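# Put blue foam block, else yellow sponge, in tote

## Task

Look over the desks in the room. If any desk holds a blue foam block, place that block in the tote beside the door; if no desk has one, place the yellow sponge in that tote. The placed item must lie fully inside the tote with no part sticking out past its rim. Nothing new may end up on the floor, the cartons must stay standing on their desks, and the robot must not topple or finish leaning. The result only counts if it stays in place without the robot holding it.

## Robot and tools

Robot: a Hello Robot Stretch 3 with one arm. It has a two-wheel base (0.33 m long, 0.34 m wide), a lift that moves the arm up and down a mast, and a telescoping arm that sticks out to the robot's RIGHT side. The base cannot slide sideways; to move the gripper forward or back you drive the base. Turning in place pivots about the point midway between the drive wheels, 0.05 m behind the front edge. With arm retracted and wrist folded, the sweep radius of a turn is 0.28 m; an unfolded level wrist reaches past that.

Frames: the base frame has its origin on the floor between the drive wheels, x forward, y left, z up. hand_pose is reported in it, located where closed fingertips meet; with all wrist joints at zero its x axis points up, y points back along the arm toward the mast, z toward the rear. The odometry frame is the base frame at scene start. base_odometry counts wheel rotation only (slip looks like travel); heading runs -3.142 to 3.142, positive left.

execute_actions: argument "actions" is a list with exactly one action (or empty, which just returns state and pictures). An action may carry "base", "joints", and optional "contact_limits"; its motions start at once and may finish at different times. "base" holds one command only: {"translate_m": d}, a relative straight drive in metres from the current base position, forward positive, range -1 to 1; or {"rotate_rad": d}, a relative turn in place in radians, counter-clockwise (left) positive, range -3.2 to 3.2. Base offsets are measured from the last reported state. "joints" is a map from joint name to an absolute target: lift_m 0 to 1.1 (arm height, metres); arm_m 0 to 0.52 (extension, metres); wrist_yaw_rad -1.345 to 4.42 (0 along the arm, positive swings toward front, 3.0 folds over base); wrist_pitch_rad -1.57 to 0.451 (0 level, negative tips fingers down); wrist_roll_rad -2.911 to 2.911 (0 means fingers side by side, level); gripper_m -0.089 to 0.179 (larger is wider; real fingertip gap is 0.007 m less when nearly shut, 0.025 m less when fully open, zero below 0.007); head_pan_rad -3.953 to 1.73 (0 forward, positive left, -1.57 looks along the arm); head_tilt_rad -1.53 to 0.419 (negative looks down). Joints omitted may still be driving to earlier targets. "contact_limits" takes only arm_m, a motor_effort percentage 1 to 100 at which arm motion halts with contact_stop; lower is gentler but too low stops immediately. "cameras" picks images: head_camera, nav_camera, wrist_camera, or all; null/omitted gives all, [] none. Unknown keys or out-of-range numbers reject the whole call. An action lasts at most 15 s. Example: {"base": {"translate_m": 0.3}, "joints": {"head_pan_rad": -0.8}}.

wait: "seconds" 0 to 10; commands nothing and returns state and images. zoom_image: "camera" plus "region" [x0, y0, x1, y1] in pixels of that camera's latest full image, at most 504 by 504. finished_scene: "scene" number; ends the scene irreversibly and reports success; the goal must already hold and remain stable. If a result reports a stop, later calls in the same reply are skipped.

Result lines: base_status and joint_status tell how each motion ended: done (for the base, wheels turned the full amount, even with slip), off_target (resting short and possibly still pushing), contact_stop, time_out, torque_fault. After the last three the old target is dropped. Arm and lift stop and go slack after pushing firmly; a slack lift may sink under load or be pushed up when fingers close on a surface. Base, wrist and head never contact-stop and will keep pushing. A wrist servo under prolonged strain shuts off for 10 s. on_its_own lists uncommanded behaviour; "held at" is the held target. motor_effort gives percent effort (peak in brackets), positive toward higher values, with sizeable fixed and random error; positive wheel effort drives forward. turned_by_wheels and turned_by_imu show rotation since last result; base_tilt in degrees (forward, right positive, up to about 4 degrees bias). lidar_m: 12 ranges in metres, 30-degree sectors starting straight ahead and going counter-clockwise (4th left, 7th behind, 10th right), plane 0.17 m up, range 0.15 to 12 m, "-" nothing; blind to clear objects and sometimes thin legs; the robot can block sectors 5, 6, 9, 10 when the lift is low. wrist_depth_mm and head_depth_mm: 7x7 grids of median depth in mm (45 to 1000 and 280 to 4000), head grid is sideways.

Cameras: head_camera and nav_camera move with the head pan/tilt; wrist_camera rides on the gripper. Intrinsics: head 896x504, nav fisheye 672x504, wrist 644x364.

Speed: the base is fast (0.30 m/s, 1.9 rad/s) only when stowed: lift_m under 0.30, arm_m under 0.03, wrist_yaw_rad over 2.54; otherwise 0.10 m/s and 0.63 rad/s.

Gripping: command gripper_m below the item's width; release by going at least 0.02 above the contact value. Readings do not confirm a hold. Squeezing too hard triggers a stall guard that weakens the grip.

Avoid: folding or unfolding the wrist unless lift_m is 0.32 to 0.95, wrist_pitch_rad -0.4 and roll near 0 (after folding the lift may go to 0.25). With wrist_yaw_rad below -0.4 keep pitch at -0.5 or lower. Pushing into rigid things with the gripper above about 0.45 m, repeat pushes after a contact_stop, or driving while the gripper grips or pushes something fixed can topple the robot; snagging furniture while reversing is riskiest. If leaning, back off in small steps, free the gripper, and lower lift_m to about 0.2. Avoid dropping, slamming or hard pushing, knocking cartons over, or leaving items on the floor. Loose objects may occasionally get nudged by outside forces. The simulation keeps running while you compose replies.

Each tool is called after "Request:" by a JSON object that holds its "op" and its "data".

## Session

Request:
{"op": "execute_actions", "data": {"actions": [{"joints":{"head_tilt_rad":-0.3,"head_pan_rad":0,"lift_m":0.27}}], "cameras": ["nav_camera"]}}

Request:
{"op": "execute_actions", "data": {"actions": [{"joints":{"head_pan_rad":1.5}}], "cameras": ["nav_camera"]}}

Request:
{"op": "execute_actions", "data": {"actions": [{"joints":{"head_pan_rad":-1.5}}], "cameras": ["nav_camera"]}}

Request:
{"op": "execute_actions", "data": {"actions": [{"joints":{"head_pan_rad":-3.1}}], "cameras": ["nav_camera"]}}

Scene clock: 3.77 s.
base_odometry: x=+0.000 y=+0.000 heading=+0.000 (m, m, rad; odometry frame)
turned_by_wheels: +0.000 (rad since the last result)
turned_by_imu: +0.000 (rad since the last result)
base_tilt: forward=+0.2 right=-0.1 (deg)
lidar_m: 2.11 1.57 1.77 2.23 2.22 1.84 2.16 1.52 1.34 2.26 2.15 2.22
head_depth_mm: 2648 2717 2866 2902 2970 2237 1735 / 2790 2852 2968 3107 3139 2240 1739 / 2502 2648 2758 2909 2961 2272 1726 / 2297 2379 2502 2582 2703 2249 1719 / 2098 2163 2264 2344 2474 2227 1729 / 1922 2024 2081 2195 2242 2223 1720 / 1812 1865 1932 2020 2067 2137 1637
base_status: not commanded
joint_positions: lift_m=+0.271 arm_m=+0.001 wrist_yaw_rad=+2.896 wrist_pitch_rad=-0.422 wrist_roll_rad=+0.013 gripper_m=+0.037 head_pan_rad=-0.007 head_tilt_rad=-0.296
joint_status: all done
motor_effort: left_wheel=+0(0) right_wheel=-1(1) lift_m=+16(27) arm_m=-1(1) wrist_yaw_rad=+0(2) wrist_pitch_rad=+8(8) wrist_roll_rad=+0(0) gripper_m=+1(1) head_pan_rad=+2(4) head_tilt_rad=-1(18) (%)
hand_pose: x=+0.0333 y=+0.0708 z=+0.2824 quat_wxyz=(+0.233, +0.708, +0.061, +0.664) (m; base frame)
wrist_depth_mm: - - - - - - - / - - - - - - - / 964 - 898 896 856 861 809 / 709 - 698 680 653 651 639 / 590 565 581 559 560 540 531 / 499 487 - 475 - 465 448 / 438 - - - 403 392 392
pictures: nav_camera (sideways: a quarter turn counterclockwise sets it upright)
Images, in order (width x height): nav_camera 672x504.

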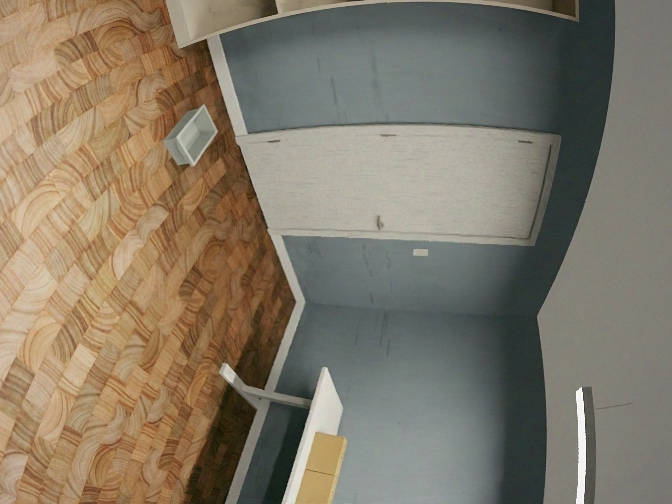

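Scene clock: 5.07 s.
base_odometry: x=+0.000 y=+0.000 heading=+0.000 (m, m, rad; odometry frame)
turned_by_wheels: +0.000 (rad since the last result)
turned_by_imu: +0.000 (rad since the last result)
base_tilt: forward=+0.2 right=+0.0 (deg)
lidar_m: 2.11 1.58 1.78 2.22 2.22 1.83 2.16 1.53 1.34 2.25 2.15 2.22
head_depth_mm: 1841 1880 1737 1815 1939 1951 1739 / 1974 2066 2104 2229 2286 2219 1722 / 2161 2236 2323 2418 2536 2243 1731 / 2344 2435 2501 2608 2721 2218 1736 / 2539 2667 2783 2918 3015 2245 1745 / 2466 2528 2631 2733 2817 2248 1710 / 2265 2332 2425 2521 2577 2250 1716
base_status: not commanded
joint_positions: lift_m=+0.271 arm_m=+0.001 wrist_yaw_rad=+2.896 wrist_pitch_rad=-0.422 wrist_roll_rad=+0.013 gripper_m=+0.037 head_pan_rad=+1.493 head_tilt_rad=-0.296
joint_status: all done
motor_effort: left_wheel=+0(0) right_wheel=-1(1) lift_m=+16(16) arm_m=-1(1) wrist_yaw_rad=+0(0) wrist_pitch_rad=+9(8) wrist_roll_rad=+0(0) gripper_m=+0(0) head_pan_rad=+3(29) head_tilt_rad=-1(1) (%)
hand_pose: x=+0.0333 y=+0.0708 z=+0.2824 quat_wxyz=(+0.233, +0.708, +0.061, +0.664) (m; base frame)
wrist_depth_mm: - - - - - - - / - - - - - - - / 952 - 924 878 851 832 813 / 719 - 712 693 668 664 646 / 589 566 581 566 570 530 532 / 498 483 - 479 - 458 453 / 438 - - - 405 395 397
pictures: nav_camera (sideways: a quarter turn counterclockwise sets it upright)
Images, in order (width x height): nav_camera 672x504.

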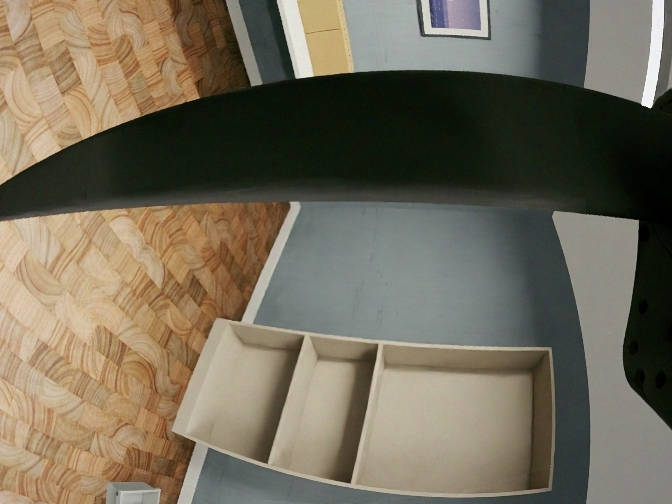

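Scene clock: 6.97 s.
base_odometry: x=+0.000 y=+0.000 heading=+0.000 (m, m, rad; odometry frame)
turned_by_wheels: +0.000 (rad since the last result)
turned_by_imu: +0.000 (rad since the last result)
base_tilt: forward=+0.2 right=+0.0 (deg)
lidar_m: 2.11 1.58 1.77 2.22 2.22 1.84 2.16 1.52 1.34 2.24 2.16 2.21
head_depth_mm: 2061 2130 2201 2301 2264 2258 1732 / 2293 2352 2434 2531 2630 2278 1732 / 2527 2597 2717 2836 2889 2257 1729 / 2847 2931 3111 3231 3165 2240 1733 / 2767 2854 2990 3084 3137 2242 1722 / 2573 2610 2808 2858 2946 2250 1709 / 2425 2491 2608 2689 2734 2247 1722
base_status: not commanded
joint_positions: lift_m=+0.271 arm_m=+0.001 wrist_yaw_rad=+2.896 wrist_pitch_rad=-0.422 wrist_roll_rad=+0.013 gripper_m=+0.037 head_pan_rad=-1.493 head_tilt_rad=-0.296
joint_status: all done
motor_effort: left_wheel=+0(0) right_wheel=+0(1) lift_m=+16(16) arm_m=-1(1) wrist_yaw_rad=+0(1) wrist_pitch_rad=+8(9) wrist_roll_rad=+0(0) gripper_m=+0(1) head_pan_rad=-2(30) head_tilt_rad=-2(1) (%)
hand_pose: x=+0.0333 y=+0.0708 z=+0.2824 quat_wxyz=(+0.233, +0.708, +0.061, +0.664) (m; base frame)
wrist_depth_mm: - - - - - - - / - - - - - - - / 948 - 889 866 855 843 790 / 738 - 699 684 682 655 630 / 593 571 586 562 558 545 534 / 489 488 - 475 - 456 449 / 436 - - - 401 401 390
pictures: nav_camera (sideways: a quarter turn counterclockwise sets it upright)
Images, in order (width x height): nav_camera 672x504.

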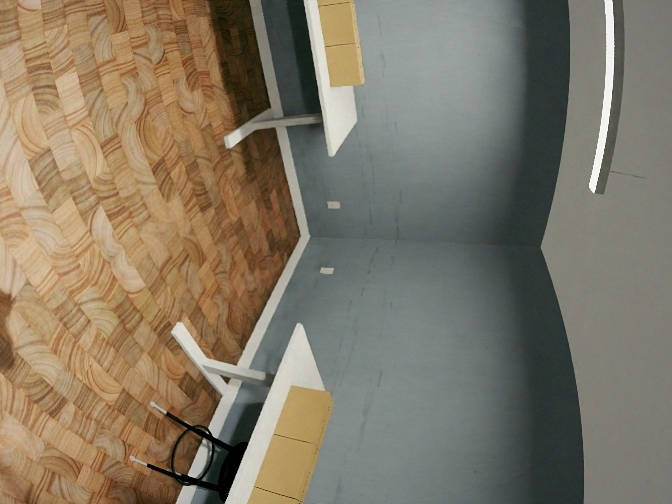

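Scene clock: 8.30 s.
base_odometry: x=+0.000 y=+0.000 heading=+0.000 (m, m, rad; odometry frame)
turned_by_wheels: +0.000 (rad since the last result)
turned_by_imu: +0.000 (rad since the last result)
base_tilt: forward=+0.2 right=+0.0 (deg)
lidar_m: 2.11 1.58 1.77 2.23 2.22 1.84 2.16 1.52 1.35 2.25 2.15 2.22
head_depth_mm: 2391 2499 2535 2569 2689 2241 1722 / 2569 2686 2783 2859 2914 2256 1730 / 2401 2510 2635 2764 2845 2251 1702 / 2216 2316 2413 2509 2633 2226 1721 / 2050 2134 2228 2349 2430 2217 1709 / 1934 1993 2037 2123 2198 2261 1712 / 1805 1875 1953 2028 1413 2097 1656
base_status: not commanded
joint_positions: lift_m=+0.271 arm_m=+0.001 wrist_yaw_rad=+2.896 wrist_pitch_rad=-0.422 wrist_roll_rad=+0.013 gripper_m=+0.037 head_pan_rad=-3.093 head_tilt_rad=-0.296
joint_status: all done
motor_effort: left_wheel=+0(0) right_wheel=-1(1) lift_m=+16(16) arm_m=-1(1) wrist_yaw_rad=-1(1) wrist_pitch_rad=+8(8) wrist_roll_rad=+0(0) gripper_m=+0(0) head_pan_rad=-2(29) head_tilt_rad=-1(1) (%)
hand_pose: x=+0.0333 y=+0.0708 z=+0.2824 quat_wxyz=(+0.233, +0.708, +0.061, +0.664) (m; base frame)
wrist_depth_mm: - - - - - - - / - - - - - - - / 951 - 890 887 858 828 815 / 705 - 704 686 657 656 635 / 580 563 599 550 571 542 531 / 493 487 - 470 - 458 457 / 437 - - - 407 400 394
pictures: nav_camera (sideways: a quarter turn counterclockwise sets it upright)
Images, in order (width x height): nav_camera 672x504.

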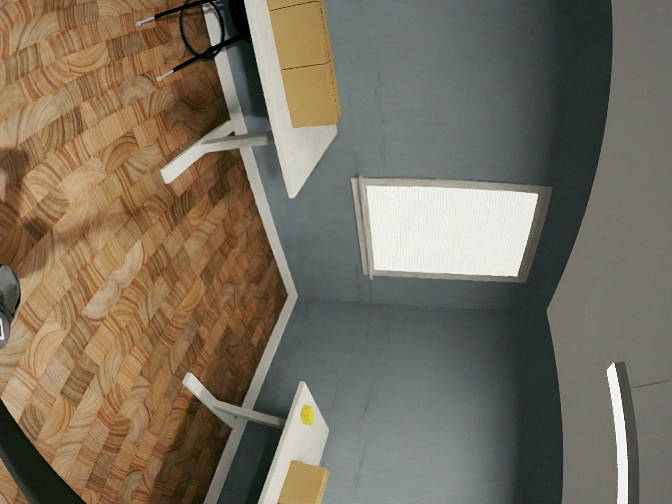

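Check the right corner first (two desks).

Request:
{"op": "execute_actions", "data": {"actions": [{"base":{"rotate_rad":-1.4}}], "cameras": []}}

Request:
{"op": "execute_actions", "data": {"actions": [{"base":{"translate_m":1}}], "cameras": []}}

Request:
{"op": "execute_actions", "data": {"actions": [{"base":{"translate_m":0.9},"joints":{"head_pan_rad":-2.2,"head_tilt_rad":-0.4}}], "cameras": ["nav_camera"]}}

Request:
{"op": "execute_actions", "data": {"actions": [{"base":{"rotate_rad":0.7},"joints":{"head_pan_rad":0.9}}], "cameras": ["nav_camera"]}}

Scene clock: 15.10 s.
base_odometry: x=+0.000 y=+0.000 heading=-1.400 (m, m, rad; odometry frame)
turned_by_wheels: -1.400 (rad since the last result)
turned_by_imu: -1.410 (rad since the last result)
base_tilt: forward=+0.2 right=-0.1 (deg)
lidar_m: 2.56 2.16 2.21 1.98 1.85 1.77 1.87 2.22 1.84 1.52 1.54 1.34
head_depth_mm: 2339 2391 2478 2504 2575 2240 1718 / 2546 2627 2729 2874 2870 2252 1729 / 2436 2564 2693 2812 2907 2225 1716 / 2331 2434 2515 2634 2781 2231 1722 / 2202 2283 2381 2469 2038 2093 1724 / 2101 2185 2258 2283 2412 2250 1721 / 1961 2060 2165 1674 1603 2212 1730
base_status: done
joint_positions: lift_m=+0.271 arm_m=+0.001 wrist_yaw_rad=+2.896 wrist_pitch_rad=-0.422 wrist_roll_rad=+0.013 gripper_m=+0.037 head_pan_rad=-3.093 head_tilt_rad=-0.297
joint_status: not commanded
motor_effort: left_wheel=+3(12) right_wheel=-3(7) lift_m=+16(16) arm_m=-1(1) wrist_yaw_rad=+1(1) wrist_pitch_rad=+8(8) wrist_roll_rad=+0(0) gripper_m=+0(0) head_pan_rad=-1(2) head_tilt_rad=-1(1) (%)
hand_pose: x=+0.0333 y=+0.0708 z=+0.2824 quat_wxyz=(+0.233, +0.708, +0.061, +0.664) (m; base frame)
wrist_depth_mm: - - - - - - - / - - - - - - - / 945 - 898 882 855 833 810 / 711 - 694 683 661 657 647 / 588 549 579 566 569 546 532 / 492 488 - 479 - 461 453 / 435 - - - 404 398 391
pictures: none
No camera images: the call's "cameras" was empty. Leave "cameras" out to get every camera's image.

Scene clock: 20.03 s.
base_odometry: x=+0.170 y=-0.985 heading=-1.400 (m, m, rad; odometry frame)
turned_by_wheels: +0.000 (rad since the last result)
turned_by_imu: +0.006 (rad since the last result)
base_tilt: forward=+0.2 right=-0.1 (deg)
lidar_m: 1.81 1.24 1.76 1.77 2.44 2.29 2.87 2.60 1.60 0.93 0.92 1.39
head_depth_mm: 3104 3210 3290 3351 3175 2260 1728 / 3405 3527 3619 3789 3252 2246 1732 / 3349 3508 3741 3913 3215 2225 1719 / 3238 3370 3512 3648 3210 2228 1719 / 3018 3190 3335 3045 3069 2241 1729 / 2889 3029 3123 2564 3149 2234 1730 / 2757 2864 2986 2409 3156 2217 1729
base_status: done
joint_positions: lift_m=+0.271 arm_m=+0.001 wrist_yaw_rad=+2.896 wrist_pitch_rad=-0.422 wrist_roll_rad=+0.013 gripper_m=+0.037 head_pan_rad=-3.093 head_tilt_rad=-0.297
joint_status: not commanded
motor_effort: left_wheel=+3(13) right_wheel=-3(4) lift_m=+17(17) arm_m=-1(1) wrist_yaw_rad=+0(0) wrist_pitch_rad=+9(8) wrist_roll_rad=+0(0) gripper_m=+0(1) head_pan_rad=-2(2) head_tilt_rad=+0(1) (%)
hand_pose: x=+0.0332 y=+0.0708 z=+0.2823 quat_wxyz=(+0.233, +0.708, +0.061, +0.664) (m; base frame)
wrist_depth_mm: - - - - - - - / - - - - - - - / 951 - 892 866 862 831 766 / 727 - 695 679 667 657 644 / 582 565 583 552 565 544 532 / 489 481 - 483 - 453 455 / 434 - - - 409 402 394
pictures: none
No camera images: the call's "cameras" was empty. Leave "cameras" out to get every camera's image.

Scene clock: 24.73 s.
base_odometry: x=+0.323 y=-1.872 heading=-1.400 (m, m, rad; odometry frame)
turned_by_wheels: +0.000 (rad since the last result)
turned_by_imu: +0.005 (rad since the last result)
base_tilt: forward=+0.2 right=+0.0 (deg)
lidar_m: 1.00 0.95 0.69 0.67 1.79 2.97 3.58 1.32 0.94 0.91 0.87 0.89
head_depth_mm: 3340 3481 3661 1745 2313 1961 1558 / 3399 3642 3858 1335 1100 935 1550 / 2633 2831 3053 1291 1078 929 1550 / 2045 2162 2298 1758 1150 969 1549 / 1667 1738 1843 1744 1153 1113 1214 / 1402 1461 1521 1543 1160 1686 1561 / 1219 1254 1301 1352 1153 1444 1461
base_status: done
joint_positions: lift_m=+0.271 arm_m=+0.001 wrist_yaw_rad=+2.896 wrist_pitch_rad=-0.422 wrist_roll_rad=+0.013 gripper_m=+0.037 head_pan_rad=-2.207 head_tilt_rad=-0.395
joint_status: all done
motor_effort: left_wheel=+2(15) right_wheel=-2(4) lift_m=+16(16) arm_m=-1(1) wrist_yaw_rad=-1(0) wrist_pitch_rad=+9(9) wrist_roll_rad=+0(0) gripper_m=+0(1) head_pan_rad=+3(29) head_tilt_rad=-1(7) (%)
hand_pose: x=+0.0332 y=+0.0708 z=+0.2823 quat_wxyz=(+0.233, +0.708, +0.061, +0.664) (m; base frame)
wrist_depth_mm: - - - - 963 796 691 / - - - - - 862 755 / 976 - 931 793 876 833 748 / 719 - 649 687 674 642 652 / 580 559 582 552 566 536 531 / 489 497 - 476 - 453 446 / 436 - - - 399 398 397
pictures: nav_camera (sideways: a quarter turn counterclockwise sets it upright)
Images, in order (width x height): nav_camera 672x504.

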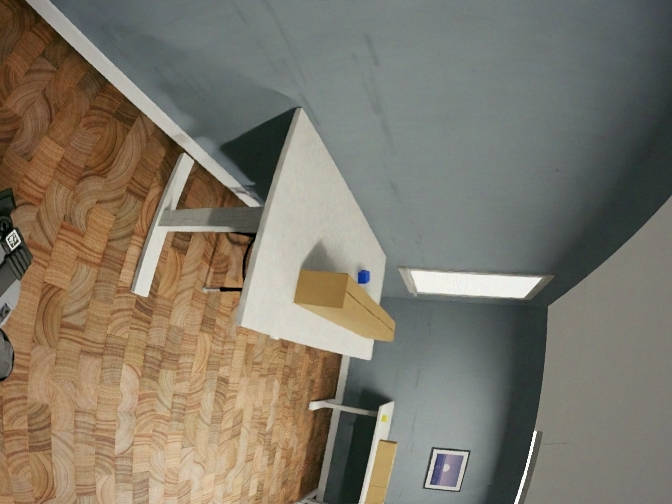

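Scene clock: 26.67 s.
base_odometry: x=+0.323 y=-1.872 heading=-0.700 (m, m, rad; odometry frame)
turned_by_wheels: +0.700 (rad since the last result)
turned_by_imu: +0.706 (rad since the last result)
base_tilt: forward=+0.2 right=+0.0 (deg)
lidar_m: 0.95 0.67 1.57 2.88 3.19 3.42 1.32 0.94 0.88 0.87 0.94 0.96
head_depth_mm: 1117 1150 1195 1244 1163 864 693 / 1246 1292 1357 1413 1163 863 694 / 1411 1475 1558 1581 1158 864 691 / 1645 1727 1817 1753 1100 866 693 / 1960 2072 2220 1735 877 864 691 / 2332 2599 2765 1195 953 859 692 / 2571 2704 2847 1388 1154 892 1468
base_status: done
joint_positions: lift_m=+0.271 arm_m=+0.001 wrist_yaw_rad=+2.896 wrist_pitch_rad=-0.422 wrist_roll_rad=+0.013 gripper_m=+0.037 head_pan_rad=+0.893 head_tilt_rad=-0.396
joint_status: all done
motor_effort: left_wheel=-3(11) right_wheel=+1(6) lift_m=+17(17) arm_m=-1(1) wrist_yaw_rad=+0(0) wrist_pitch_rad=+8(8) wrist_roll_rad=+0(0) gripper_m=+1(1) head_pan_rad=+3(29) head_tilt_rad=-1(1) (%)
hand_pose: x=+0.0332 y=+0.0708 z=+0.2823 quat_wxyz=(+0.233, +0.708, +0.061, +0.664) (m; base frame)
wrist_depth_mm: - - - - - - 515 / - - - - - - 553 / 958 - 882 881 864 830 666 / 732 - 688 679 632 636 629 / 578 565 585 556 565 542 528 / 482 487 - 473 - 459 448 / 437 - - - 402 399 393
pictures: nav_camera (sideways: a quarter turn counterclockwise sets it upright)
Images, in order (width x height): nav_camera 672x504.

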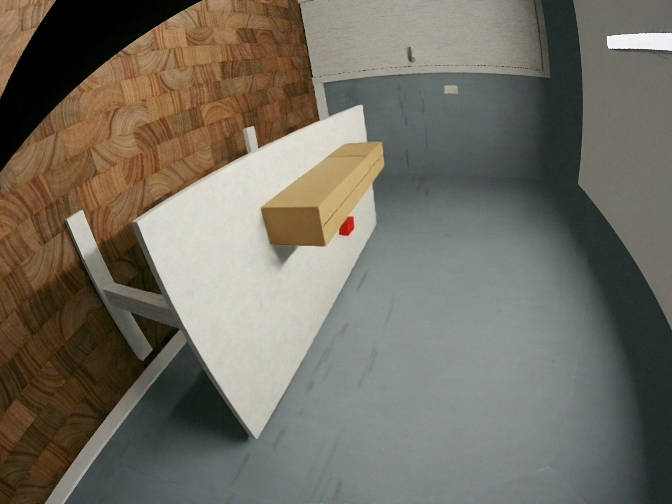

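Request:
{"op": "execute_actions", "data": {"actions": [{"base":{"rotate_rad":2.68}}], "cameras": []}}

Request:
{"op": "execute_actions", "data": {"actions": [{"base":{"translate_m":0.75},"joints":{"head_pan_rad":0.5,"head_tilt_rad":-0.8}}], "cameras": []}}

Request:
{"op": "execute_actions", "data": {"actions": [{"base":{"rotate_rad":0.36}}], "cameras": ["nav_camera"]}}

Scene clock: 36.73 s.
base_odometry: x=+0.323 y=-1.872 heading=+1.980 (m, m, rad; odometry frame)
turned_by_wheels: +2.680 (rad since the last result)
turned_by_imu: +2.701 (rad since the last result)
base_tilt: forward=+0.2 right=+0.0 (deg)
lidar_m: 3.78 0.98 0.94 0.87 0.87 0.97 0.95 0.95 0.67 1.71 2.88 3.09
head_depth_mm: 2345 2628 2949 1614 1019 867 1532 / 1911 2092 2254 1762 1105 935 1557 / 1600 1701 1841 1736 1158 1086 1467 / 1385 1469 1563 1580 1151 1740 1427 / 1212 1258 1343 1424 1155 1601 1542 / 1076 1126 1185 1239 1231 1377 1440 / 973 1019 1059 1103 1151 1200 1275
base_status: done
joint_positions: lift_m=+0.271 arm_m=+0.001 wrist_yaw_rad=+2.896 wrist_pitch_rad=-0.422 wrist_roll_rad=+0.013 gripper_m=+0.037 head_pan_rad=+0.893 head_tilt_rad=-0.396
joint_status: not commanded
motor_effort: left_wheel=-3(13) right_wheel=+1(9) lift_m=+17(17) arm_m=-2(1) wrist_yaw_rad=+0(1) wrist_pitch_rad=+8(9) wrist_roll_rad=+0(0) gripper_m=+1(1) head_pan_rad=+2(2) head_tilt_rad=-1(2) (%)
hand_pose: x=+0.0332 y=+0.0707 z=+0.2823 quat_wxyz=(+0.233, +0.708, +0.061, +0.664) (m; base frame)
wrist_depth_mm: - 728 846 938 - - - / 674 804 885 - - - - / 705 - 887 864 855 818 770 / 732 - 683 674 672 649 645 / 579 559 587 557 575 535 529 / 487 484 - 481 - 461 450 / 443 - - - 405 399 398
pictures: none
No camera images: the call's "cameras" was empty. Leave "cameras" out to get every camera's image.

Scene clock: 41.03 s.
base_odometry: x=+0.025 y=-1.184 heading=+1.980 (m, m, rad; odometry frame)
turned_by_wheels: +0.000 (rad since the last result)
turned_by_imu: +0.004 (rad since the last result)
base_tilt: forward=+0.2 right=+0.0 (deg)
lidar_m: 2.66 1.52 0.78 0.68 1.11 1.24 1.67 1.22 1.86 2.65 2.54 2.92
head_depth_mm: 2591 2948 2423 1943 1626 1371 1212 / 2780 3013 2434 1934 1613 1382 1206 / 2817 3079 2464 1906 1613 1375 1216 / 2891 3055 2415 1938 1610 1382 1206 / 2940 1398 2262 1876 1598 1370 1209 / 2686 1135 1045 1827 1618 1379 1202 / 2141 981 944 839 1498 1354 1207
base_status: done
joint_positions: lift_m=+0.271 arm_m=+0.001 wrist_yaw_rad=+2.896 wrist_pitch_rad=-0.422 wrist_roll_rad=+0.013 gripper_m=+0.037 head_pan_rad=+0.507 head_tilt_rad=-0.791
joint_status: all done
motor_effort: left_wheel=-3(8) right_wheel=+1(5) lift_m=+16(17) arm_m=-2(1) wrist_yaw_rad=-1(1) wrist_pitch_rad=+8(8) wrist_roll_rad=+0(0) gripper_m=+1(1) head_pan_rad=-2(19) head_tilt_rad=-4(24) (%)
hand_pose: x=+0.0332 y=+0.0707 z=+0.2823 quat_wxyz=(+0.233, +0.708, +0.061, +0.664) (m; base frame)
wrist_depth_mm: - 924 - - - - - / 873 - - - - - - / 896 - 797 894 848 830 808 / 730 - 659 676 657 658 639 / 585 555 562 551 566 541 530 / 491 487 - 486 - 456 463 / 439 - - - 399 400 395
pictures: none
No camera images: the call's "cameras" was empty. Leave "cameras" out to get every camera's image.

Scene clock: 42.43 s.
base_odometry: x=+0.025 y=-1.184 heading=+2.340 (m, m, rad; odometry frame)
turned_by_wheels: +0.360 (rad since the last result)
turned_by_imu: +0.362 (rad since the last result)
base_tilt: forward=+0.2 right=-0.1 (deg)
lidar_m: 2.66 0.78 0.69 0.68 1.16 1.63 1.21 1.74 1.90 2.64 2.55 3.03
head_depth_mm: 2843 1472 2414 1917 1608 1376 1202 / 2660 1225 1179 1891 1615 1385 1203 / 2185 1040 1034 1878 1606 1382 1208 / 1893 943 946 862 1564 1384 1202 / 1651 1386 795 825 1271 1389 1209 / 1454 1396 731 772 701 1349 1210 / 1306 1328 711 666 689 626 1217
base_status: done
joint_positions: lift_m=+0.271 arm_m=+0.001 wrist_yaw_rad=+2.896 wrist_pitch_rad=-0.422 wrist_roll_rad=+0.013 gripper_m=+0.037 head_pan_rad=+0.507 head_tilt_rad=-0.791
joint_status: not commanded
motor_effort: left_wheel=-3(10) right_wheel=+2(5) lift_m=+17(17) arm_m=-2(1) wrist_yaw_rad=+0(0) wrist_pitch_rad=+8(9) wrist_roll_rad=+0(0) gripper_m=+1(1) head_pan_rad=-2(2) head_tilt_rad=-3(3) (%)
hand_pose: x=+0.0332 y=+0.0707 z=+0.2823 quat_wxyz=(+0.233, +0.708, +0.061, +0.664) (m; base frame)
wrist_depth_mm: - 969 - - - - - / - - - - - - - / 963 - 912 846 843 812 794 / 719 - 686 652 680 652 639 / 584 559 593 559 558 540 533 / 492 483 - 479 - 456 450 / 438 - - - 403 401 395
pictures: nav_camera (sideways: a quarter turn counterclockwise sets it upright)
Images, in order (width x height): nav_camera 672x504.

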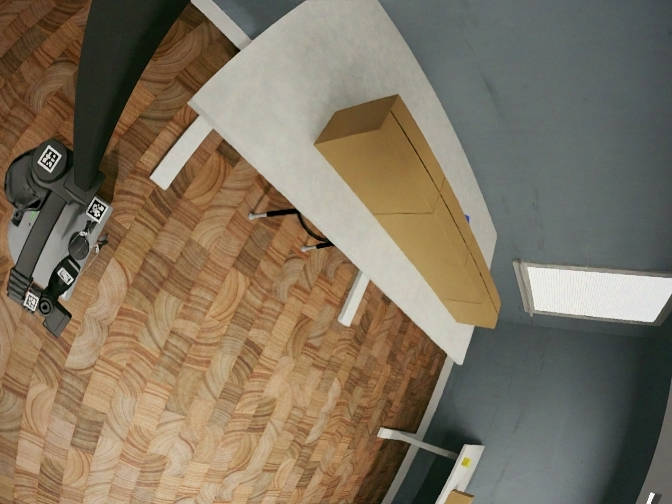

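Request:
{"op": "execute_actions", "data": {"actions": [{"base":{"rotate_rad":-0.07}}], "cameras": []}}

Request:
{"op": "execute_actions", "data": {"actions": [{"base":{"translate_m":1}}], "cameras": []}}

Request:
{"op": "execute_actions", "data": {"actions": [{"base":{"translate_m":0.1},"joints":{"lift_m":0.9,"head_pan_rad":-1.57,"head_tilt_rad":-0.7,"gripper_m":0.17}}], "cameras": []}}

Request:
{"op": "execute_actions", "data": {"actions": [{"base":{"rotate_rad":0.5},"joints":{"wrist_yaw_rad":0}}], "cameras": []}}

Request:
{"op": "execute_actions", "data": {"actions": [{"base":{"rotate_rad":2.64},"joints":{"lift_m":1.08}}], "cameras": ["nav_camera","wrist_camera"]}}

Scene clock: 48.27 s.
base_odometry: x=+0.025 y=-1.184 heading=+2.270 (m, m, rad; odometry frame)
turned_by_wheels: -0.070 (rad since the last result)
turned_by_imu: -0.071 (rad since the last result)
base_tilt: forward=+0.2 right=+0.0 (deg)
lidar_m: 2.67 0.78 0.98 0.68 1.14 1.52 1.21 1.71 1.91 2.64 2.55 3.04
head_depth_mm: 2806 2982 2410 1944 1616 1394 1215 / 2895 1402 2340 1933 1625 1379 1205 / 2526 1161 1128 1893 1614 1379 1209 / 2111 999 1010 1780 1596 1379 1209 / 1818 941 876 840 1530 1373 1203 / 1600 1375 765 795 715 1370 1205 / 1405 1385 707 708 702 639 1207
base_status: done
joint_positions: lift_m=+0.271 arm_m=+0.001 wrist_yaw_rad=+2.896 wrist_pitch_rad=-0.422 wrist_roll_rad=+0.013 gripper_m=+0.037 head_pan_rad=+0.507 head_tilt_rad=-0.791
joint_status: not commanded
motor_effort: left_wheel=+3(9) right_wheel=-2(3) lift_m=+16(17) arm_m=-2(2) wrist_yaw_rad=+0(0) wrist_pitch_rad=+8(8) wrist_roll_rad=+0(0) gripper_m=+0(0) head_pan_rad=-2(2) head_tilt_rad=-3(4) (%)
hand_pose: x=+0.0332 y=+0.0707 z=+0.2823 quat_wxyz=(+0.233, +0.708, +0.061, +0.664) (m; base frame)
wrist_depth_mm: - 940 - - - - - / 919 - - - - - - / 941 - 875 832 871 822 829 / 731 - 690 657 674 652 639 / 591 553 575 554 562 539 534 / 494 487 - 479 - 457 450 / 433 - - - 404 396 395
pictures: none
No camera images: the call's "cameras" was empty. Leave "cameras" out to get every camera's image.

Scene clock: 53.20 s.
base_odometry: x=-0.619 y=-0.419 heading=+2.270 (m, m, rad; odometry frame)
turned_by_wheels: +0.000 (rad since the last result)
turned_by_imu: +0.006 (rad since the last result)
base_tilt: forward=+0.2 right=-0.1 (deg)
lidar_m: 1.66 1.68 0.78 0.60 0.69 1.10 2.20 2.66 2.74 2.35 2.43 2.18
head_depth_mm: 1865 2072 2273 1943 1613 1372 1211 / 1962 2170 2318 1932 1609 1375 1208 / 2035 2290 2410 1930 1597 1377 1205 / 2111 2384 2384 1949 1598 1376 1204 / 1856 2058 2241 1943 1568 1391 1211 / 1593 1782 1957 841 752 1385 1196 / 1421 1565 1676 838 699 1298 1205
base_status: done
joint_positions: lift_m=+0.271 arm_m=+0.001 wrist_yaw_rad=+2.896 wrist_pitch_rad=-0.422 wrist_roll_rad=+0.013 gripper_m=+0.037 head_pan_rad=+0.507 head_tilt_rad=-0.791
joint_status: not commanded
motor_effort: left_wheel=+3(14) right_wheel=-2(5) lift_m=+17(17) arm_m=-2(2) wrist_yaw_rad=+0(0) wrist_pitch_rad=+9(8) wrist_roll_rad=+0(0) gripper_m=+0(1) head_pan_rad=-2(2) head_tilt_rad=-3(3) (%)
hand_pose: x=+0.0332 y=+0.0707 z=+0.2823 quat_wxyz=(+0.233, +0.708, +0.061, +0.664) (m; base frame)
wrist_depth_mm: - 742 - - - - - / 761 697 - - - - - / 948 - 892 865 831 834 822 / 718 - 696 677 652 642 627 / 585 565 588 556 572 551 533 / 489 489 - 476 - 461 448 / 428 - - - 402 396 394
pictures: none
No camera images: the call's "cameras" was empty. Leave "cameras" out to get every camera's image.

Scene clock: 59.77 s.
base_odometry: x=-0.683 y=-0.342 heading=+2.270 (m, m, rad; odometry frame)
turned_by_wheels: +0.000 (rad since the last result)
turned_by_imu: +0.001 (rad since the last result)
base_tilt: forward=+0.2 right=+0.0 (deg)
lidar_m: 1.56 1.68 0.74 1.15 0.76 0.76 2.31 2.74 2.75 2.34 2.40 2.11
head_depth_mm: 2361 2630 2774 2166 1745 - - / 2346 2604 2773 2145 1741 1532 - / 2311 2623 2725 2157 1748 1530 - / 2296 2540 2593 2137 1726 1513 - / 2311 2522 2615 2139 1726 1519 - / 2329 2503 2567 2134 1724 1454 1278 / 2276 2572 2759 2154 1739 1452 1255
base_status: done
joint_positions: lift_m=+0.899 arm_m=+0.001 wrist_yaw_rad=+2.896 wrist_pitch_rad=-0.423 wrist_roll_rad=+0.013 gripper_m=+0.170 head_pan_rad=-1.563 head_tilt_rad=-0.704
joint_status: all done
motor_effort: left_wheel=+2(13) right_wheel=-2(4) lift_m=+43(44) arm_m=-1(2) wrist_yaw_rad=-1(1) wrist_pitch_rad=+9(9) wrist_roll_rad=+0(0) gripper_m=+1(100) head_pan_rad=-2(29) head_tilt_rad=+2(11) (%)
hand_pose: x=+0.0332 y=+0.0707 z=+0.9110 quat_wxyz=(+0.233, +0.708, +0.061, +0.664) (m; base frame)
wrist_depth_mm: - 996 - - - - - / 453 488 501 533 - - - / 478 - 536 589 658 - - / 510 - 533 525 577 - - / 456 467 - - - - - / - - - - - - - / - - - - - - 977
pictures: none
No camera images: the call's "cameras" was empty. Leave "cameras" out to get every camera's image.

Scene clock: 62.20 s.
base_odometry: x=-0.683 y=-0.342 heading=+2.770 (m, m, rad; odometry frame)
turned_by_wheels: +0.500 (rad since the last result)
turned_by_imu: +0.505 (rad since the last result)
base_tilt: forward=+0.2 right=+0.0 (deg)
lidar_m: 1.72 0.74 1.15 0.63 0.76 2.31 2.73 2.76 2.34 2.41 2.10 1.56
head_depth_mm: 2275 2456 2603 2190 1775 - - / 2442 2647 2741 2141 1770 1500 - / 2541 2819 2807 2161 1822 - - / 2693 2935 2846 2147 1788 1465 1232 / 2854 3114 2836 2141 1787 1458 1261 / 2814 3002 2811 2145 1744 1455 1251 / 2509 1921 2450 2157 1732 1441 1252
base_status: done
joint_positions: lift_m=+0.899 arm_m=+0.001 wrist_yaw_rad=+0.003 wrist_pitch_rad=-0.423 wrist_roll_rad=+0.013 gripper_m=+0.170 head_pan_rad=-1.563 head_tilt_rad=-0.704
joint_status: all done
motor_effort: left_wheel=-3(9) right_wheel=+1(5) lift_m=+43(43) arm_m=-2(2) wrist_yaw_rad=-3(7) wrist_pitch_rad=+8(9) wrist_roll_rad=+0(0) gripper_m=+1(1) head_pan_rad=-2(2) head_tilt_rad=+2(2) (%)
hand_pose: x=-0.0210 y=-0.3702 z=+0.9110 quat_wxyz=(+0.687, +0.148, -0.695, -0.149) (m; base frame)
wrist_depth_mm: - - - - - - - / - - - - - - - / - - - - - - - / - - - - - - - / - - - - - - - / - - - - - - - / - - - - - - 955
pictures: none
No camera images: the call's "cameras" was empty. Leave "cameras" out to get every camera's image.

Scene clock: 67.30 s.
base_odometry: x=-0.683 y=-0.342 heading=-0.873 (m, m, rad; odometry frame)
turned_by_wheels: +2.640 (rad since the last result)
turned_by_imu: +2.667 (rad since the last result)
base_tilt: forward=+0.2 right=+0.0 (deg)
lidar_m: 2.31 2.73 2.75 2.34 2.40 2.10 1.56 1.67 0.74 1.15 0.63 0.77
head_depth_mm: - - - - - - 1237 / - - - - - - 1218 / 985 - - - - 625 1221 / 986 1093 1175 811 634 637 1237 / 986 1087 1180 611 637 639 1230 / 982 1093 1172 629 639 637 1202 / 982 1088 1184 640 642 638 1207
base_status: done
joint_positions: lift_m=+1.079 arm_m=+0.001 wrist_yaw_rad=+0.001 wrist_pitch_rad=-0.423 wrist_roll_rad=+0.013 gripper_m=+0.170 head_pan_rad=-1.563 head_tilt_rad=-0.704
joint_status: all done
motor_effort: left_wheel=-3(8) right_wheel=+2(4) lift_m=+43(42) arm_m=-1(2) wrist_yaw_rad=-2(1) wrist_pitch_rad=+9(9) wrist_roll_rad=+0(0) gripper_m=+1(1) head_pan_rad=-1(2) head_tilt_rad=+2(2) (%)
hand_pose: x=-0.0212 y=-0.3702 z=+1.0910 quat_wxyz=(+0.687, +0.148, -0.695, -0.149) (m; base frame)
wrist_depth_mm: 788 806 800 797 796 801 802 / 881 869 897 873 856 893 873 / 954 967 968 965 918 991 978 / 887 861 848 841 806 - - / 456 460 441 426 444 659 - / 387 - 377 377 376 564 - / 425 433 418 421 427 493 483
pictures: nav_camera (sideways: a quarter turn counterclockwise sets it upright), wrist_camera
Images, in order (width x height): nav_camera 672x504, wrist_camera 644x364.

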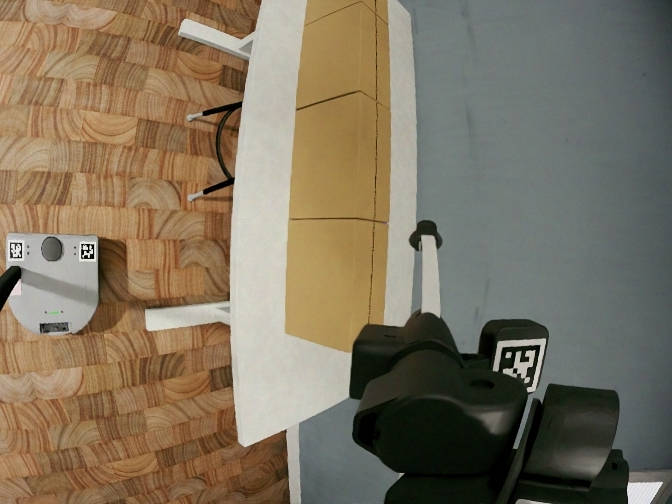

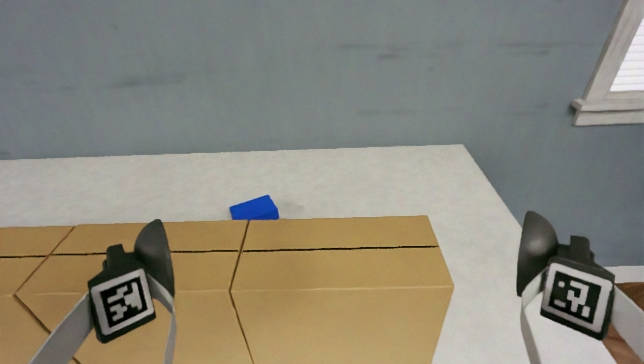

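Request:
{"op": "execute_actions", "data": {"actions": [{"base":{"translate_m":0.14},"joints":{"arm_m":0.51}}], "cameras": []}}

Request:
{"op": "execute_actions", "data": {"actions": [{"joints":{"wrist_pitch_rad":-1.0}}], "cameras": ["head_camera","wrist_camera"]}}

Scene clock: 76.03 s.
base_odometry: x=-0.593 y=-0.450 heading=-0.874 (m, m, rad; odometry frame)
turned_by_wheels: +0.000 (rad since the last result)
turned_by_imu: +0.001 (rad since the last result)
base_tilt: forward=+0.2 right=+0.0 (deg)
lidar_m: 2.17 2.62 2.73 2.34 2.45 2.21 1.69 1.67 0.80 0.59 0.67 1.07
head_depth_mm: 985 1085 1184 642 629 637 1219 / 994 1087 1172 639 630 639 1230 / - 1091 1176 641 629 635 1224 / 970 1090 1172 639 635 637 1229 / 981 1088 1177 638 636 637 1199 / 981 1087 1173 638 636 638 1203 / 979 1084 1172 641 637 637 1208
base_status: done
joint_positions: lift_m=+1.079 arm_m=+0.510 wrist_yaw_rad=+0.001 wrist_pitch_rad=-0.423 wrist_roll_rad=+0.013 gripper_m=+0.170 head_pan_rad=-1.563 head_tilt_rad=-0.704
joint_status: all done
motor_effort: left_wheel=-3(5) right_wheel=+2(4) lift_m=+43(43) arm_m=+2(3) wrist_yaw_rad=-1(2) wrist_pitch_rad=+8(8) wrist_roll_rad=+0(0) gripper_m=+1(0) head_pan_rad=-3(2) head_tilt_rad=+2(2) (%)
hand_pose: x=-0.0213 y=-0.8785 z=+1.0910 quat_wxyz=(+0.687, +0.148, -0.695, -0.149) (m; base frame)
wrist_depth_mm: 345 346 342 348 344 350 347 / 375 379 380 381 377 383 382 / 411 413 413 410 422 419 415 / 465 457 464 458 464 463 467 / 516 509 522 521 512 523 526 / 568 - 564 560 557 563 - / 527 493 497 492 490 482 462
pictures: none
No camera images: the call's "cameras" was empty. Leave "cameras" out to get every camera's image.

Scene clock: 77.17 s.
base_odometry: x=-0.593 y=-0.450 heading=-0.874 (m, m, rad; odometry frame)
turned_by_wheels: +0.000 (rad since the last result)
turned_by_imu: +0.000 (rad since the last result)
base_tilt: forward=+0.2 right=+0.0 (deg)
lidar_m: 2.17 2.62 2.74 2.34 2.45 2.21 1.70 1.67 0.80 0.59 0.67 1.06
head_depth_mm: 983 1088 1183 642 630 636 1229 / 1007 1088 1185 642 630 639 1229 / - 1110 1175 643 631 638 1229 / 978 1100 1178 641 634 637 1233 / 982 1089 1179 640 633 636 1206 / 982 1083 1175 639 634 636 1207 / 982 1086 1170 640 635 635 1201
base_status: not commanded
joint_positions: lift_m=+1.079 arm_m=+0.510 wrist_yaw_rad=+0.001 wrist_pitch_rad=-1.003 wrist_roll_rad=+0.013 gripper_m=+0.170 head_pan_rad=-1.563 head_tilt_rad=-0.704
joint_status: all done
motor_effort: left_wheel=-3(3) right_wheel=+1(1) lift_m=+43(43) arm_m=+2(2) wrist_yaw_rad=-1(1) wrist_pitch_rad=+1(7) wrist_roll_rad=+0(0) gripper_m=+0(1) head_pan_rad=-2(2) head_tilt_rad=+3(2) (%)
hand_pose: x=-0.0215 y=-0.7720 z=+0.9891 quat_wxyz=(+0.616, +0.338, -0.623, -0.342) (m; base frame)
wrist_depth_mm: 479 479 487 495 494 499 506 / 543 536 530 532 511 499 507 / 507 504 494 477 480 475 475 / 473 467 464 458 450 444 436 / 435 445 439 431 419 420 415 / 420 - 410 384 402 396 - / 399 391 385 381 383 374 371
pictures: head_camera (sideways: a quarter turn clockwise sets it upright), wrist_camera
Images, in order (width x height): head_camera 896x504, wrist_camera 644x364.

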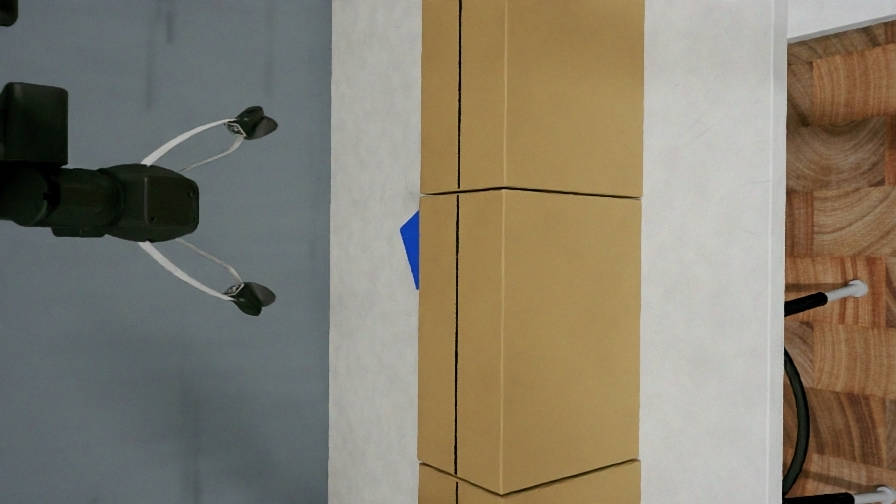

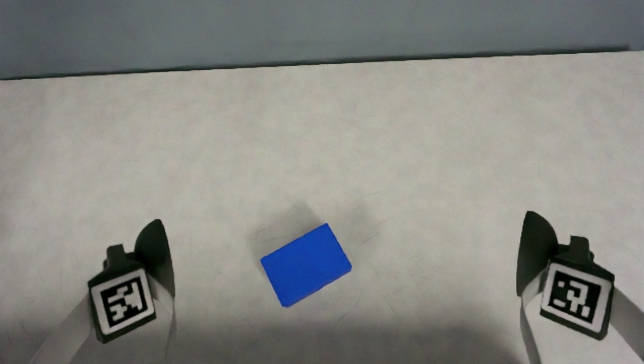

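Request:
{"op": "execute_actions", "data": {"actions": [{"base":{"translate_m":0.025},"joints":{"arm_m":0.52,"wrist_pitch_rad":-0.93,"lift_m":0.91}}], "cameras": ["head_camera","wrist_camera"]}}

Scene clock: 83.47 s.
base_odometry: x=-0.577 y=-0.469 heading=-0.874 (m, m, rad; odometry frame)
turned_by_wheels: +0.000 (rad since the last result)
turned_by_imu: +0.000 (rad since the last result)
base_tilt: forward=+0.2 right=+0.0 (deg)
lidar_m: 2.14 2.58 2.72 2.34 2.51 2.23 1.73 1.67 0.81 0.59 0.65 1.04
head_depth_mm: 988 1078 - 617 644 639 1224 / 981 1037 1181 639 630 639 1224 / 981 - 1130 641 632 639 1229 / 980 1083 1170 640 633 637 1232 / 979 1089 1178 638 636 637 1234 / 978 1091 1178 641 637 639 1228 / 980 1086 1166 638 634 637 1205
base_status: done
joint_positions: lift_m=+0.911 arm_m=+0.520 wrist_yaw_rad=+0.001 wrist_pitch_rad=-0.943 wrist_roll_rad=+0.013 gripper_m=+0.170 head_pan_rad=-1.563 head_tilt_rad=-0.704
joint_status: all done
motor_effort: left_wheel=-3(5) right_wheel=+1(6) lift_m=+16(38) arm_m=+2(3) wrist_yaw_rad=-1(0) wrist_pitch_rad=+7(8) wrist_roll_rad=+0(0) gripper_m=+1(1) head_pan_rad=-2(2) head_tilt_rad=+2(2) (%)
hand_pose: x=-0.0214 y=-0.7957 z=+0.8278 quat_wxyz=(+0.626, +0.319, -0.634, -0.323) (m; base frame)
wrist_depth_mm: 391 387 379 371 367 358 353 / 356 353 346 341 333 328 327 / 327 326 319 315 309 303 298 / 301 297 297 291 285 282 280 / 281 284 275 226 267 266 263 / 265 - 254 211 246 246 - / 248 242 239 233 236 234 227
pictures: head_camera (sideways: a quarter turn clockwise sets it upright), wrist_camera
Images, in order (width x height): head_camera 896x504, wrist_camera 644x364.

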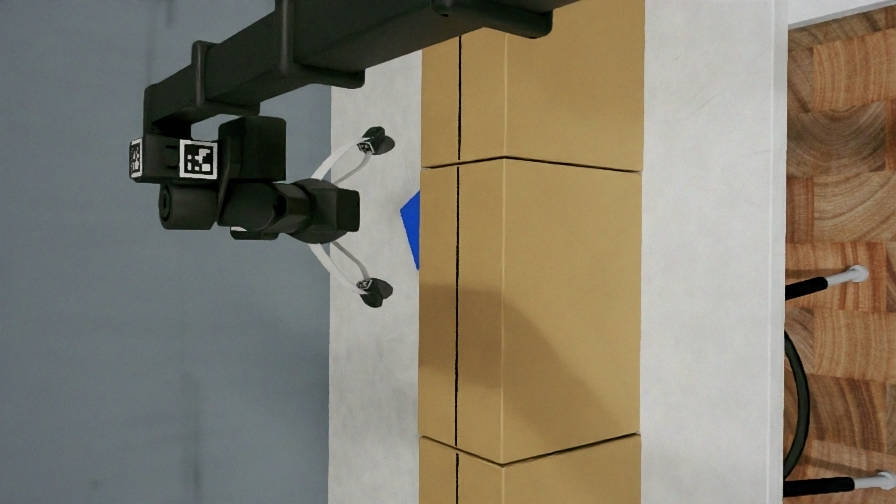

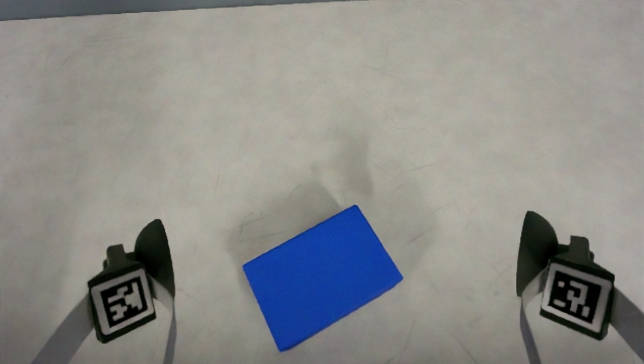

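Request:
{"op": "execute_actions", "data": {"actions": [{"joints":{"lift_m":0.835}}], "cameras": ["head_camera","wrist_camera"]}}

Request:
{"op": "execute_actions", "data": {"actions": [{"joints":{"gripper_m":0.03}}], "cameras": ["wrist_camera"]}}

Request:
{"op": "execute_actions", "data": {"actions": [{"joints":{"lift_m":1.09}}], "cameras": ["wrist_camera"]}}

Scene clock: 88.67 s.
base_odometry: x=-0.577 y=-0.469 heading=-0.874 (m, m, rad; odometry frame)
turned_by_wheels: +0.000 (rad since the last result)
turned_by_imu: +0.000 (rad since the last result)
base_tilt: forward=+0.2 right=+0.0 (deg)
lidar_m: 2.14 2.59 2.72 2.34 2.51 2.23 1.72 1.67 0.81 0.59 0.65 1.05
head_depth_mm: 984 1087 1178 - - 624 1219 / 979 1086 - 638 630 637 1235 / 981 1072 - 620 634 637 1230 / 977 1085 1178 631 634 637 1230 / 981 1086 1179 640 634 636 1229 / 974 1084 1172 639 639 636 1228 / 974 1084 1174 637 633 638 1215
base_status: not commanded
joint_positions: lift_m=+0.836 arm_m=+0.520 wrist_yaw_rad=+0.001 wrist_pitch_rad=-0.942 wrist_roll_rad=+0.013 gripper_m=+0.170 head_pan_rad=-1.563 head_tilt_rad=-0.704
joint_status: all done
motor_effort: left_wheel=-3(3) right_wheel=+1(1) lift_m=+16(15) arm_m=+2(3) wrist_yaw_rad=-1(1) wrist_pitch_rad=+7(7) wrist_roll_rad=+0(0) gripper_m=+1(1) head_pan_rad=-2(2) head_tilt_rad=+2(2) (%)
hand_pose: x=-0.0214 y=-0.7958 z=+0.7528 quat_wxyz=(+0.626, +0.319, -0.634, -0.323) (m; base frame)
wrist_depth_mm: 281 280 272 267 265 259 256 / 257 254 249 246 243 238 235 / 235 233 228 227 222 219 216 / 217 216 213 160 206 204 201 / 202 202 152 149 150 191 188 / 190 - 144 140 178 178 - / - 174 170 169 169 168 164
pictures: head_camera (sideways: a quarter turn clockwise sets it upright), wrist_camera
Images, in order (width x height): head_camera 896x504, wrist_camera 644x364.

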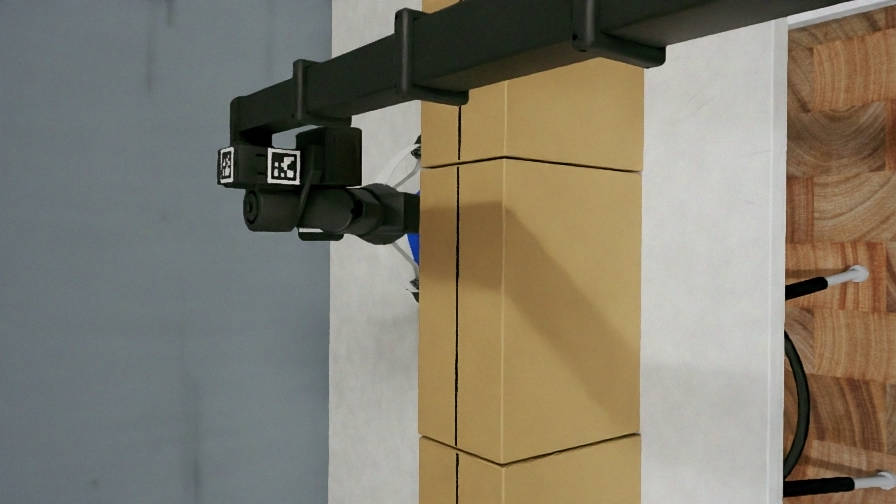

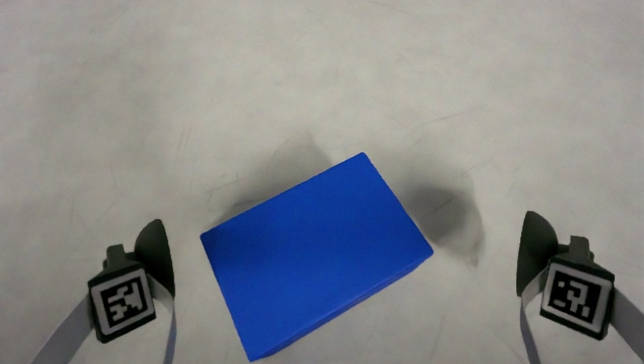

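Scene clock: 90.57 s.
base_odometry: x=-0.577 y=-0.469 heading=-0.874 (m, m, rad; odometry frame)
turned_by_wheels: +0.000 (rad since the last result)
turned_by_imu: +0.000 (rad since the last result)
base_tilt: forward=+0.2 right=-0.1 (deg)
lidar_m: 2.14 2.59 2.72 2.34 2.51 2.23 1.72 1.67 0.81 0.59 0.65 1.04
head_depth_mm: 979 1088 1176 - - 624 1228 / 980 1081 - 641 630 638 1224 / 978 1070 - 641 633 640 1230 / 983 1087 1178 641 635 636 1228 / 979 1087 1179 639 634 638 1224 / 980 1083 1180 637 635 636 1230 / 979 1088 1174 639 635 637 1206
base_status: not commanded
joint_positions: lift_m=+0.836 arm_m=+0.520 wrist_yaw_rad=+0.001 wrist_pitch_rad=-0.939 wrist_roll_rad=+0.013 gripper_m=+0.032 head_pan_rad=-1.563 head_tilt_rad=-0.704
joint_status: all done
motor_effort: left_wheel=-2(2) right_wheel=+0(1) lift_m=+16(17) arm_m=+2(2) wrist_yaw_rad=-1(2) wrist_pitch_rad=+5(7) wrist_roll_rad=+0(0) gripper_m=-32(100) head_pan_rad=-2(2) head_tilt_rad=+2(2) (%)
hand_pose: x=-0.0214 y=-0.7966 z=+0.7533 quat_wxyz=(+0.627, +0.318, -0.634, -0.322) (m; base frame)
wrist_depth_mm: 284 282 273 269 264 260 257 / 258 255 250 247 244 237 235 / 236 234 232 227 223 219 219 / 219 217 213 208 201 204 201 / 202 200 154 149 146 193 189 / 190 189 142 138 140 - 177 / 178 175 172 167 170 167 166
pictures: wrist_camera
Images, in order (width x height): wrist_camera 644x364.

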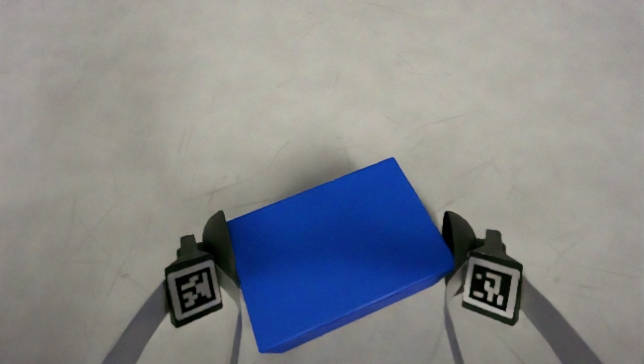

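Scene clock: 93.73 s.
base_odometry: x=-0.577 y=-0.469 heading=-0.874 (m, m, rad; odometry frame)
turned_by_wheels: +0.000 (rad since the last result)
turned_by_imu: +0.000 (rad since the last result)
base_tilt: forward=+0.2 right=+0.0 (deg)
lidar_m: 2.14 2.59 2.73 2.34 2.52 2.23 1.73 1.67 0.81 0.59 0.65 1.05
head_depth_mm: 982 1093 1183 641 629 638 1221 / 998 1095 1179 640 630 638 1233 / - 1085 1177 638 632 639 1226 / 978 1087 1180 641 634 637 1226 / 977 1088 1176 640 635 639 1238 / 977 1085 1178 639 633 638 1233 / 980 1085 1176 638 633 636 1206
base_status: not commanded
joint_positions: lift_m=+1.089 arm_m=+0.520 wrist_yaw_rad=+0.000 wrist_pitch_rad=-0.936 wrist_roll_rad=+0.013 gripper_m=+0.034 head_pan_rad=-1.563 head_tilt_rad=-0.704
joint_status: all done
motor_effort: left_wheel=-2(7) right_wheel=+1(5) lift_m=+43(43) arm_m=+2(2) wrist_yaw_rad=+0(3) wrist_pitch_rad=+3(5) wrist_roll_rad=+0(0) gripper_m=+1(32) head_pan_rad=-2(2) head_tilt_rad=+3(2) (%)
hand_pose: x=-0.0216 y=-0.7973 z=+1.0075 quat_wxyz=(+0.627, +0.317, -0.635, -0.322) (m; base frame)
wrist_depth_mm: 431 446 444 455 455 451 466 / 512 525 529 541 541 527 538 / 549 538 532 529 518 517 498 / 506 507 489 488 471 475 474 / 473 470 455 451 450 447 436 / 442 432 431 381 - 417 413 / 414 408 402 395 394 388 380
pictures: wrist_camera
Images, in order (width x height): wrist_camera 644x364.

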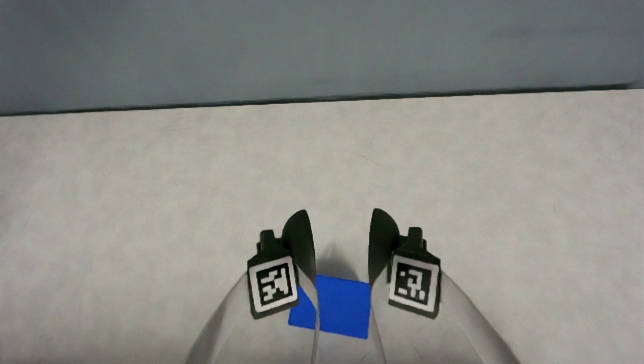

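Slipped; retry lower.

Request:
{"op": "execute_actions", "data": {"actions": [{"joints":{"lift_m":0.822,"gripper_m":0.17}}], "cameras": ["wrist_camera"]}}

Request:
{"op": "execute_actions", "data": {"actions": [{"joints":{"gripper_m":0.05}}], "cameras": ["wrist_camera"]}}

Scene clock: 99.53 s.
base_odometry: x=-0.577 y=-0.469 heading=-0.874 (m, m, rad; odometry frame)
turned_by_wheels: +0.000 (rad since the last result)
turned_by_imu: +0.000 (rad since the last result)
base_tilt: forward=+0.2 right=+0.0 (deg)
lidar_m: 2.14 2.60 2.72 2.34 2.51 2.23 1.72 1.67 0.81 0.59 0.65 1.04
head_depth_mm: 981 1082 1175 1005 - 616 1231 / 981 1084 - 640 632 638 1228 / 982 1085 - 619 632 638 1229 / 984 1093 1172 619 632 638 1229 / 976 1085 1174 639 636 635 1223 / 979 1082 1173 638 636 638 1221 / 979 1083 1171 638 633 637 1208
base_status: not commanded
joint_positions: lift_m=+0.823 arm_m=+0.520 wrist_yaw_rad=+0.000 wrist_pitch_rad=-0.936 wrist_roll_rad=+0.013 gripper_m=+0.170 head_pan_rad=-1.563 head_tilt_rad=-0.704
joint_status: all done
motor_effort: left_wheel=-2(2) right_wheel=+1(0) lift_m=+16(38) arm_m=+2(2) wrist_yaw_rad=+0(1) wrist_pitch_rad=+3(3) wrist_roll_rad=+0(0) gripper_m=+1(100) head_pan_rad=-2(2) head_tilt_rad=+2(2) (%)
hand_pose: x=-0.0216 y=-0.7972 z=+0.7407 quat_wxyz=(+0.627, +0.317, -0.635, -0.322) (m; base frame)
wrist_depth_mm: 266 262 256 252 249 245 239 / 243 240 234 231 228 225 220 / 222 219 216 213 210 207 203 / 204 202 197 147 193 190 188 / 190 189 141 136 138 179 178 / 178 - 131 128 128 166 - / - 163 161 157 155 158 153
pictures: wrist_camera
Images, in order (width x height): wrist_camera 644x364.

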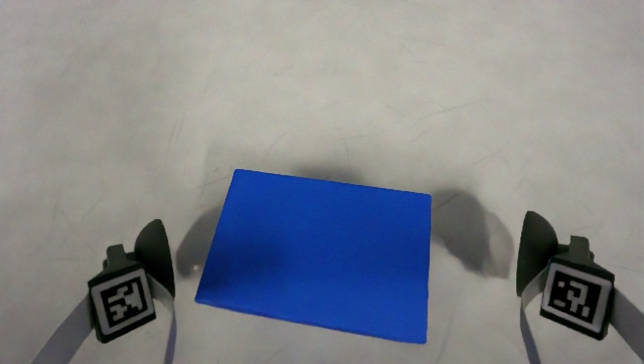

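Scene clock: 101.23 s.
base_odometry: x=-0.577 y=-0.469 heading=-0.874 (m, m, rad; odometry frame)
turned_by_wheels: +0.000 (rad since the last result)
turned_by_imu: +0.000 (rad since the last result)
base_tilt: forward=+0.2 right=+0.0 (deg)
lidar_m: 2.14 2.59 2.72 2.34 2.51 2.23 1.73 1.67 0.81 0.59 0.65 1.04
head_depth_mm: 984 1090 1171 1006 - 614 1225 / 984 1088 - 640 631 638 1231 / 984 1083 - 633 634 639 1234 / 977 1084 1181 630 634 639 1240 / 979 1087 1177 638 635 638 1224 / 975 1090 1180 640 635 637 1227 / 982 1082 1173 638 636 638 1203
base_status: not commanded
joint_positions: lift_m=+0.823 arm_m=+0.520 wrist_yaw_rad=+0.002 wrist_pitch_rad=-0.924 wrist_roll_rad=+0.013 gripper_m=+0.051 head_pan_rad=-1.563 head_tilt_rad=-0.704
joint_status: all done
motor_effort: left_wheel=-1(2) right_wheel=+0(1) lift_m=+16(16) arm_m=+2(2) wrist_yaw_rad=-3(1) wrist_pitch_rad=-3(4) wrist_roll_rad=+0(0) gripper_m=-23(100) head_pan_rad=-2(3) head_tilt_rad=+2(2) (%)
hand_pose: x=-0.0213 y=-0.7998 z=+0.7423 quat_wxyz=(+0.629, +0.314, -0.636, -0.317) (m; base frame)
wrist_depth_mm: 276 270 266 262 256 252 246 / 249 244 243 237 233 230 226 / 229 224 220 216 212 212 207 / 210 206 201 149 197 195 192 / 193 191 143 139 137 183 178 / 179 179 132 129 128 - 167 / 167 165 163 162 157 158 157
pictures: wrist_camera
Images, in order (width x height): wrist_camera 644x364.

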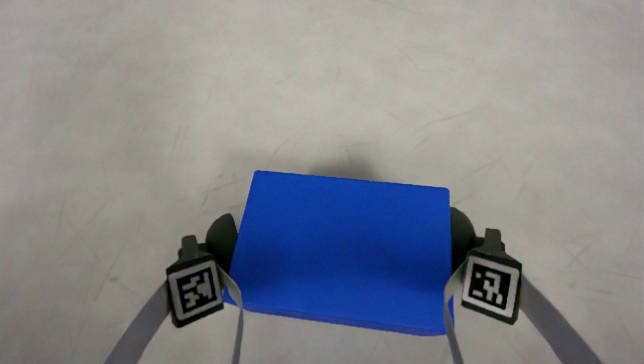

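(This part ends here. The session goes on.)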